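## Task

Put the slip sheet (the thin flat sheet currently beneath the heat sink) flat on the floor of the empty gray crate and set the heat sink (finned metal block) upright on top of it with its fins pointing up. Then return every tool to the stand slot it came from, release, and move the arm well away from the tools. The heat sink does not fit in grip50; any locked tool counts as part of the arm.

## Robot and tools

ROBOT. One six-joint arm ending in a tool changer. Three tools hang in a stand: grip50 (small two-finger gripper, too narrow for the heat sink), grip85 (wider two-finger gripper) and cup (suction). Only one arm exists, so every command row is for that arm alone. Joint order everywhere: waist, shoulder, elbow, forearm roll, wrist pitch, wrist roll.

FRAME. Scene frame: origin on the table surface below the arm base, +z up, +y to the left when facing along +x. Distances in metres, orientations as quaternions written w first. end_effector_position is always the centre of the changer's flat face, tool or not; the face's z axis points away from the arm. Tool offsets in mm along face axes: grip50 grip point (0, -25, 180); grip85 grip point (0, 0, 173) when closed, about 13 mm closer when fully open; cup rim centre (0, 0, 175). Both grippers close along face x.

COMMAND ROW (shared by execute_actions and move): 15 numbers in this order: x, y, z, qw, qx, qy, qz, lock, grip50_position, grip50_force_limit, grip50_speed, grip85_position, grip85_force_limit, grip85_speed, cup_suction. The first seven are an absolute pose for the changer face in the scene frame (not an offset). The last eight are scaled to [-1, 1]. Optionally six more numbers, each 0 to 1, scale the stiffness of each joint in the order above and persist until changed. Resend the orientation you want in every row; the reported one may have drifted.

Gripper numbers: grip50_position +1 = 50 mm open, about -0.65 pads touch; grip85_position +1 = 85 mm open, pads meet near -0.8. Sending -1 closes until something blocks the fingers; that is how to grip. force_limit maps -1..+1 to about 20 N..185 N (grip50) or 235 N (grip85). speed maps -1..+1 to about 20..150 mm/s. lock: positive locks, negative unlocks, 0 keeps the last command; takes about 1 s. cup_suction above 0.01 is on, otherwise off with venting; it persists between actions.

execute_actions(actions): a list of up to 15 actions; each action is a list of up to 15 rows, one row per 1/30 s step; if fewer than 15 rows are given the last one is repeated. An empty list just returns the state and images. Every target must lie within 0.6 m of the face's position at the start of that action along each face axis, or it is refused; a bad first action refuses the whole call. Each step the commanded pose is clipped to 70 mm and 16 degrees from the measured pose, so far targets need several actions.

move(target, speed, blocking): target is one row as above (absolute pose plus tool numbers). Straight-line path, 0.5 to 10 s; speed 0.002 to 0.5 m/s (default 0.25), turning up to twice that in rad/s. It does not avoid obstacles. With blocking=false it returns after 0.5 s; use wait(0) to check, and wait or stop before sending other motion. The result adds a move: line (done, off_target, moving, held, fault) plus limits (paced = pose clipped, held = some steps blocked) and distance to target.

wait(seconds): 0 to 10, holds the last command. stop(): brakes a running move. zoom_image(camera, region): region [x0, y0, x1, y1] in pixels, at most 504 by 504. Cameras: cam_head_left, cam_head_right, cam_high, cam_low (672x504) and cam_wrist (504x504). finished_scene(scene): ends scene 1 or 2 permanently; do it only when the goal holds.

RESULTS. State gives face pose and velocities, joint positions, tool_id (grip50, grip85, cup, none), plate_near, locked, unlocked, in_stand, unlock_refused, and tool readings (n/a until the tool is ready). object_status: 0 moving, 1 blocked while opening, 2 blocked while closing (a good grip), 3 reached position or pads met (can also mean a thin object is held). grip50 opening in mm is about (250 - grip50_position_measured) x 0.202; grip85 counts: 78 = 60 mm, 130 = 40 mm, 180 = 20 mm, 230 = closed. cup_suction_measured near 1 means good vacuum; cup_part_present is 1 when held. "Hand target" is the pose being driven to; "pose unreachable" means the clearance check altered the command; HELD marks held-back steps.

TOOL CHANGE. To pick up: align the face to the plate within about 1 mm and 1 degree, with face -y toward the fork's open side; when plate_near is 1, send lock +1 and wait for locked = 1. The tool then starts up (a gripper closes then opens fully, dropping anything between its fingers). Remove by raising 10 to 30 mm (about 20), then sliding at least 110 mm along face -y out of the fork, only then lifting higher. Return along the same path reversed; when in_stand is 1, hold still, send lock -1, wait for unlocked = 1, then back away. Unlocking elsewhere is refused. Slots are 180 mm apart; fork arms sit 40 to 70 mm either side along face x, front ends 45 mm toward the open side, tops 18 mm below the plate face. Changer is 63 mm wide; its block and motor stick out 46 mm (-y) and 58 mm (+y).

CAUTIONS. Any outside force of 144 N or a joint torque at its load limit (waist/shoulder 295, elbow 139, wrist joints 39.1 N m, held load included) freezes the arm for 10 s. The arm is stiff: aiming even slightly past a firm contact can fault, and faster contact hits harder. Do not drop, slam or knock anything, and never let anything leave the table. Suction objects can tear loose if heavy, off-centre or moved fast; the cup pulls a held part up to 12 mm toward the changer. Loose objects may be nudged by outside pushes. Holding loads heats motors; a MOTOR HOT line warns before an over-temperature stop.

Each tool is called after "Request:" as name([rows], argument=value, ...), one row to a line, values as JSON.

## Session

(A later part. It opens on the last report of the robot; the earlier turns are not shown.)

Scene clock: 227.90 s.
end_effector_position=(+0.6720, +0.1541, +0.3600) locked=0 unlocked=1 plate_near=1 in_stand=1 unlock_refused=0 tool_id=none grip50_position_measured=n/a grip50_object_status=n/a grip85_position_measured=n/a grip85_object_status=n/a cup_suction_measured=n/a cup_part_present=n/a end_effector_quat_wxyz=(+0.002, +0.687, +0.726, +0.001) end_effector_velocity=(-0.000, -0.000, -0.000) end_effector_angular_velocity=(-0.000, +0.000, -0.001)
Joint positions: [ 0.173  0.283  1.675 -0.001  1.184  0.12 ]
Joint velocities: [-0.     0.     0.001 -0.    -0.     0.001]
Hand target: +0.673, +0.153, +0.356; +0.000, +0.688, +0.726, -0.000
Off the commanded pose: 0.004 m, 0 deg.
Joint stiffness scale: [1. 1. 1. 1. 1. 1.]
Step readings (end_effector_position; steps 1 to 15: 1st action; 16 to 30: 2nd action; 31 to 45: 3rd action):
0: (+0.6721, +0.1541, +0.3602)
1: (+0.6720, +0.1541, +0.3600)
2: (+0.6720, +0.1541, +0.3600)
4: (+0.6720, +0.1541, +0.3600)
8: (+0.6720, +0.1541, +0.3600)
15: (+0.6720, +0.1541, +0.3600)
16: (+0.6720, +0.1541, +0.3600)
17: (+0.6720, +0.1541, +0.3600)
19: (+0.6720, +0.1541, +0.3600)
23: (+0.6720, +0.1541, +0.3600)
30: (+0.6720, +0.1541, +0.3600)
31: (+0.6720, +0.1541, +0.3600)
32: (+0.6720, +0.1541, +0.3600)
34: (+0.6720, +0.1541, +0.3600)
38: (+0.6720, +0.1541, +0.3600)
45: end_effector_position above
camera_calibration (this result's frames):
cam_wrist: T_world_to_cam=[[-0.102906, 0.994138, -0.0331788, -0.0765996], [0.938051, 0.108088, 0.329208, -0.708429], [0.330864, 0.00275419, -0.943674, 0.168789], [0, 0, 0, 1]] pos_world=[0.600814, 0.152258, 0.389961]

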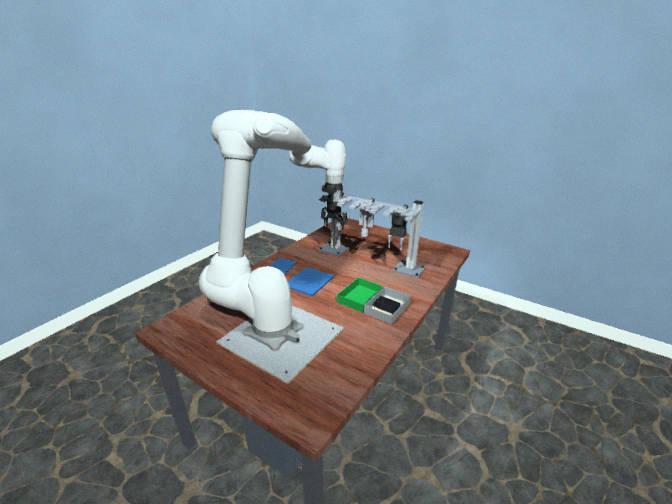

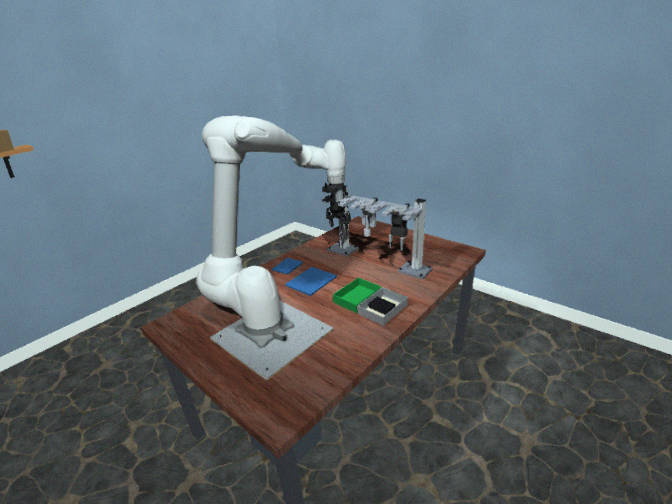

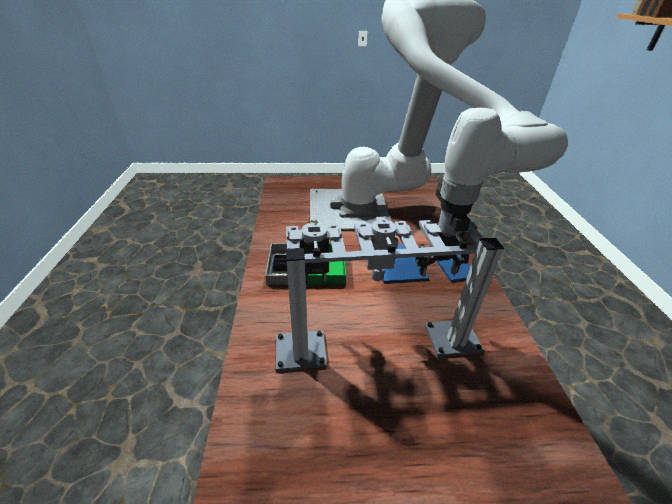

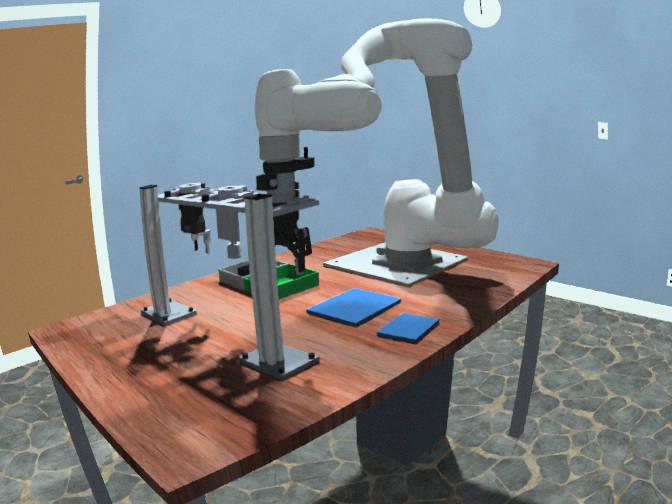

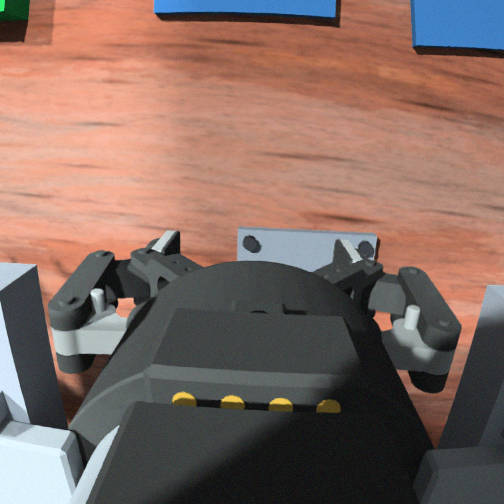

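Request:
move(target=[0.671,0.1545,0.413,0,0.688,0.7257,0,0,1,0,0,1,0,0,0], speed=0.06)

Request:
move(target=[0.45,0.05,0.55,0,0.688,0.7257,0,0,1,0,0,1,0,0,0])

Request:
finished_scene(scene=2)

Scene clock: 234.47 s.
end_effector_position=(+0.6723, +0.1542, +0.4086) locked=0 unlocked=1 plate_near=0 in_stand=0 unlock_refused=0 tool_id=none grip50_position_measured=n/a grip50_object_status=n/a grip85_position_measured=n/a grip85_object_status=n/a cup_suction_measured=n/a cup_part_present=n/a end_effector_quat_wxyz=(+0.000, +0.687, +0.726, -0.002) end_effector_velocity=(-0.000, +0.000, +0.002) end_effector_angular_velocity=(+0.000, +0.003, -0.001)
Joint positions: [ 0.173  0.259  1.615 -0.001  1.275  0.12 ]
Joint velocities: [ 0.    -0.    -0.003  0.001  0.007  0.   ]
Hand target: +0.671, +0.155, +0.413; +0.000, +0.688, +0.726, -0.000
Off the commanded pose: 0.005 m, 0 deg.
Joint stiffness scale: [1. 1. 1. 1. 1. 1.]
move: off_target
camera_calibration (this result's frames):
cam_wrist: T_world_to_cam=[[-0.103044, 0.994108, -0.0336268, -0.0748388], [0.940009, 0.108379, 0.323477, -0.723728], [0.325216, 0.00172297, -0.945638, 0.219235], [0, 0, 0, 1]] pos_world=[0.601301, 0.152457, 0.43891]

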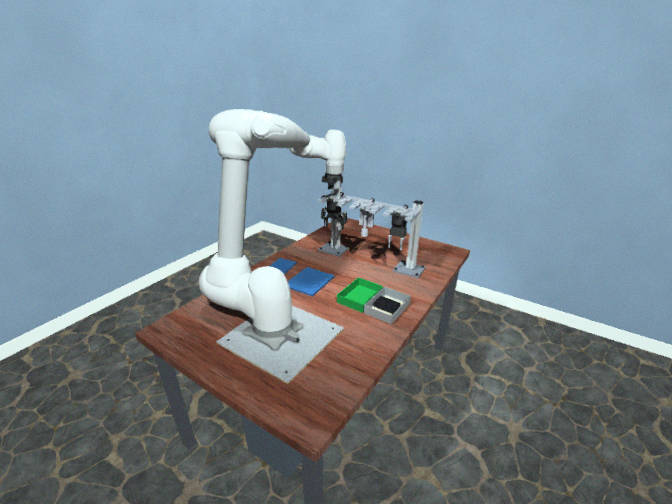

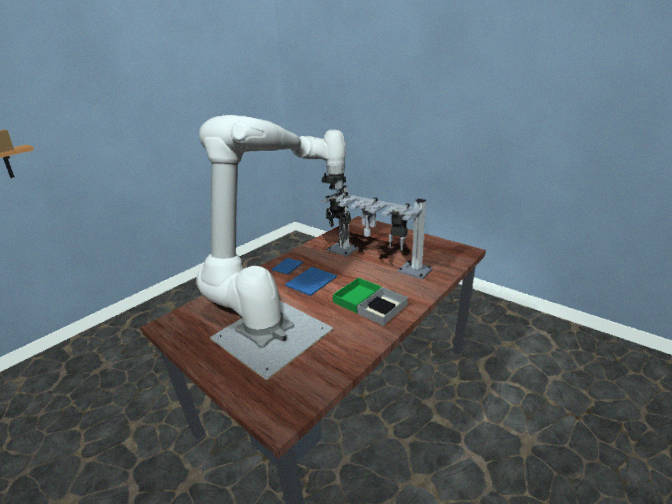

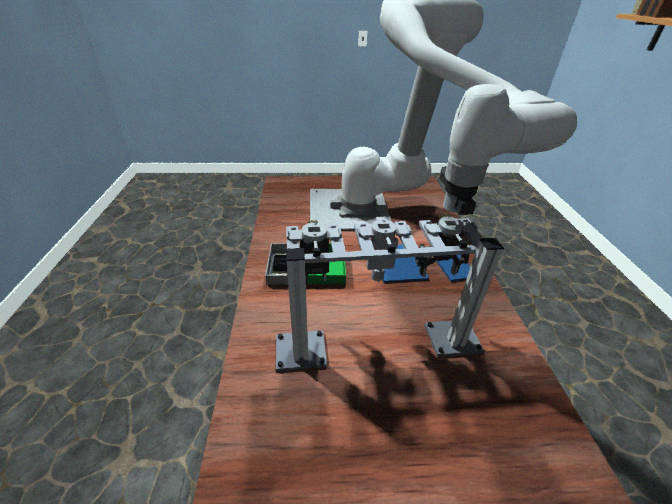

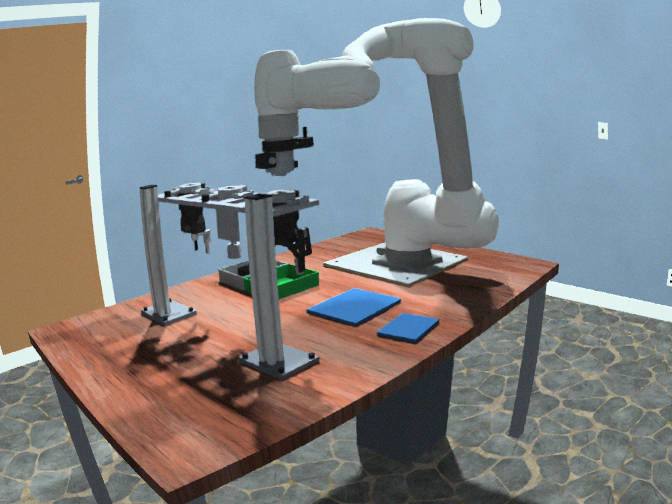

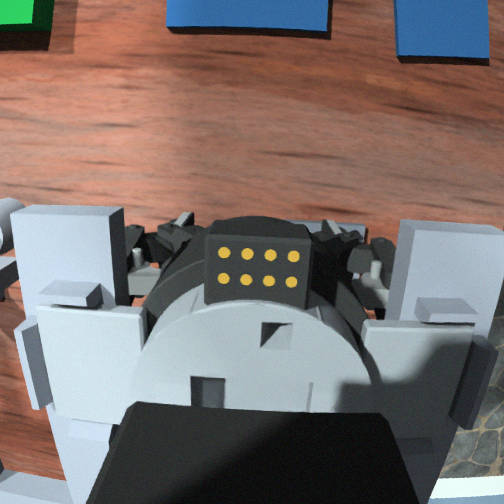

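Scene clock: 236.23 s.
end_effector_position=(+0.4531, +0.0514, +0.5494) locked=0 unlocked=1 plate_near=0 in_stand=0 unlock_refused=0 tool_id=none grip50_position_measured=n/a grip50_object_status=n/a grip85_position_measured=n/a grip85_object_status=n/a cup_suction_measured=n/a cup_part_present=n/a end_effector_quat_wxyz=(+0.001, +0.688, +0.726, -0.000) end_effector_velocity=(-0.002, -0.001, -0.000) end_effector_angular_velocity=(-0.001, +0.004, +0.000)
Joint positions: [ 0.035 -0.161  1.799 -0.001  1.508 -0.018]
Joint velocities: [-0.002 -0.002  0.002 -0.     0.005 -0.002]
Hand target: +0.450, +0.050, +0.550; -0.000, +0.688, +0.726, -0.000
Off the commanded pose: 0.003 m, 0 deg.
Joint stiffness scale: [1. 1. 1. 1. 1. 1.]
move: done
camera_calibration (this result's frames):
cam_wrist: T_world_to_cam=[[-0.101788, 0.994263, -0.0328546, 0.00855507], [0.939087, 0.106932, 0.326622, -0.553272], [0.328261, 0.00239271, -0.944584, 0.421909], [0, 0, 0, 1]] pos_world=[0.381945, 0.0496469, 0.57952]

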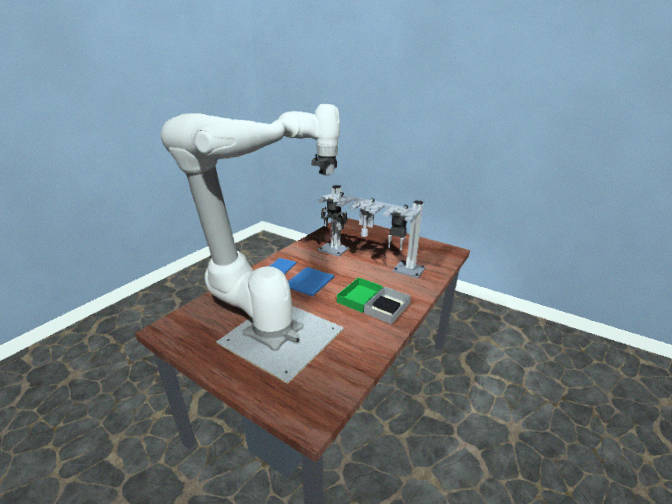

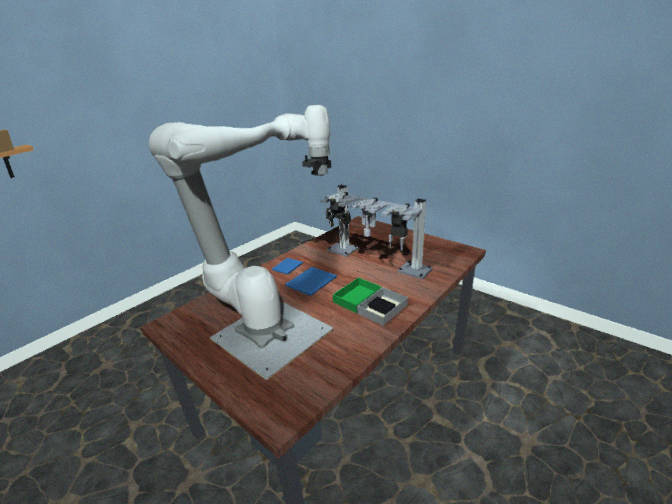

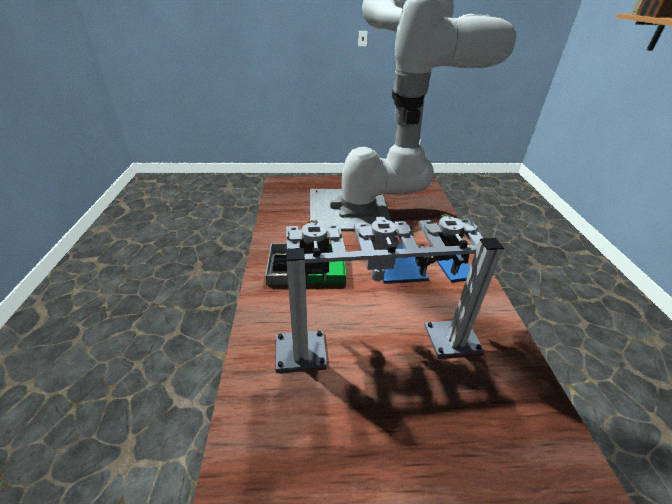

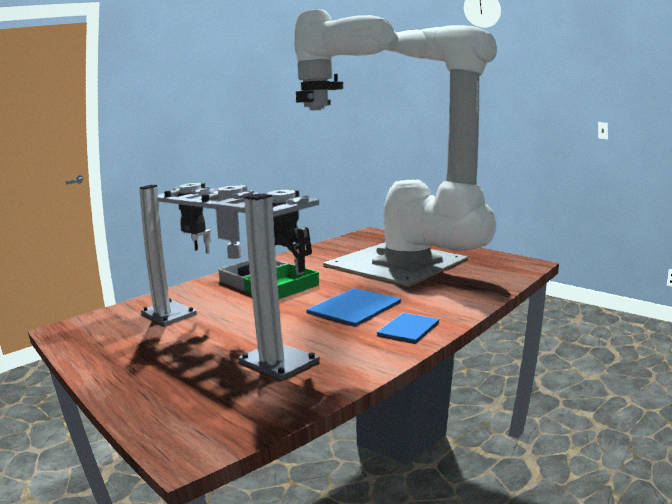

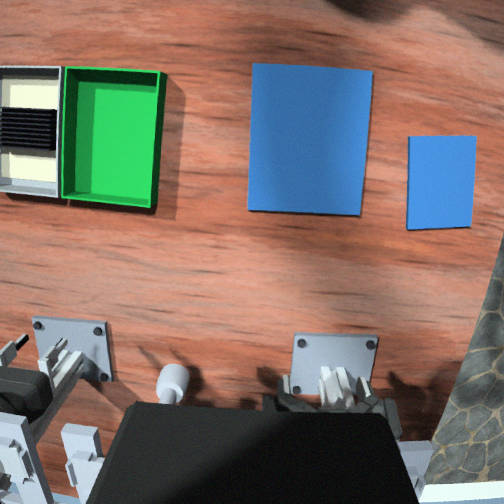

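The scene is finished: the task was done.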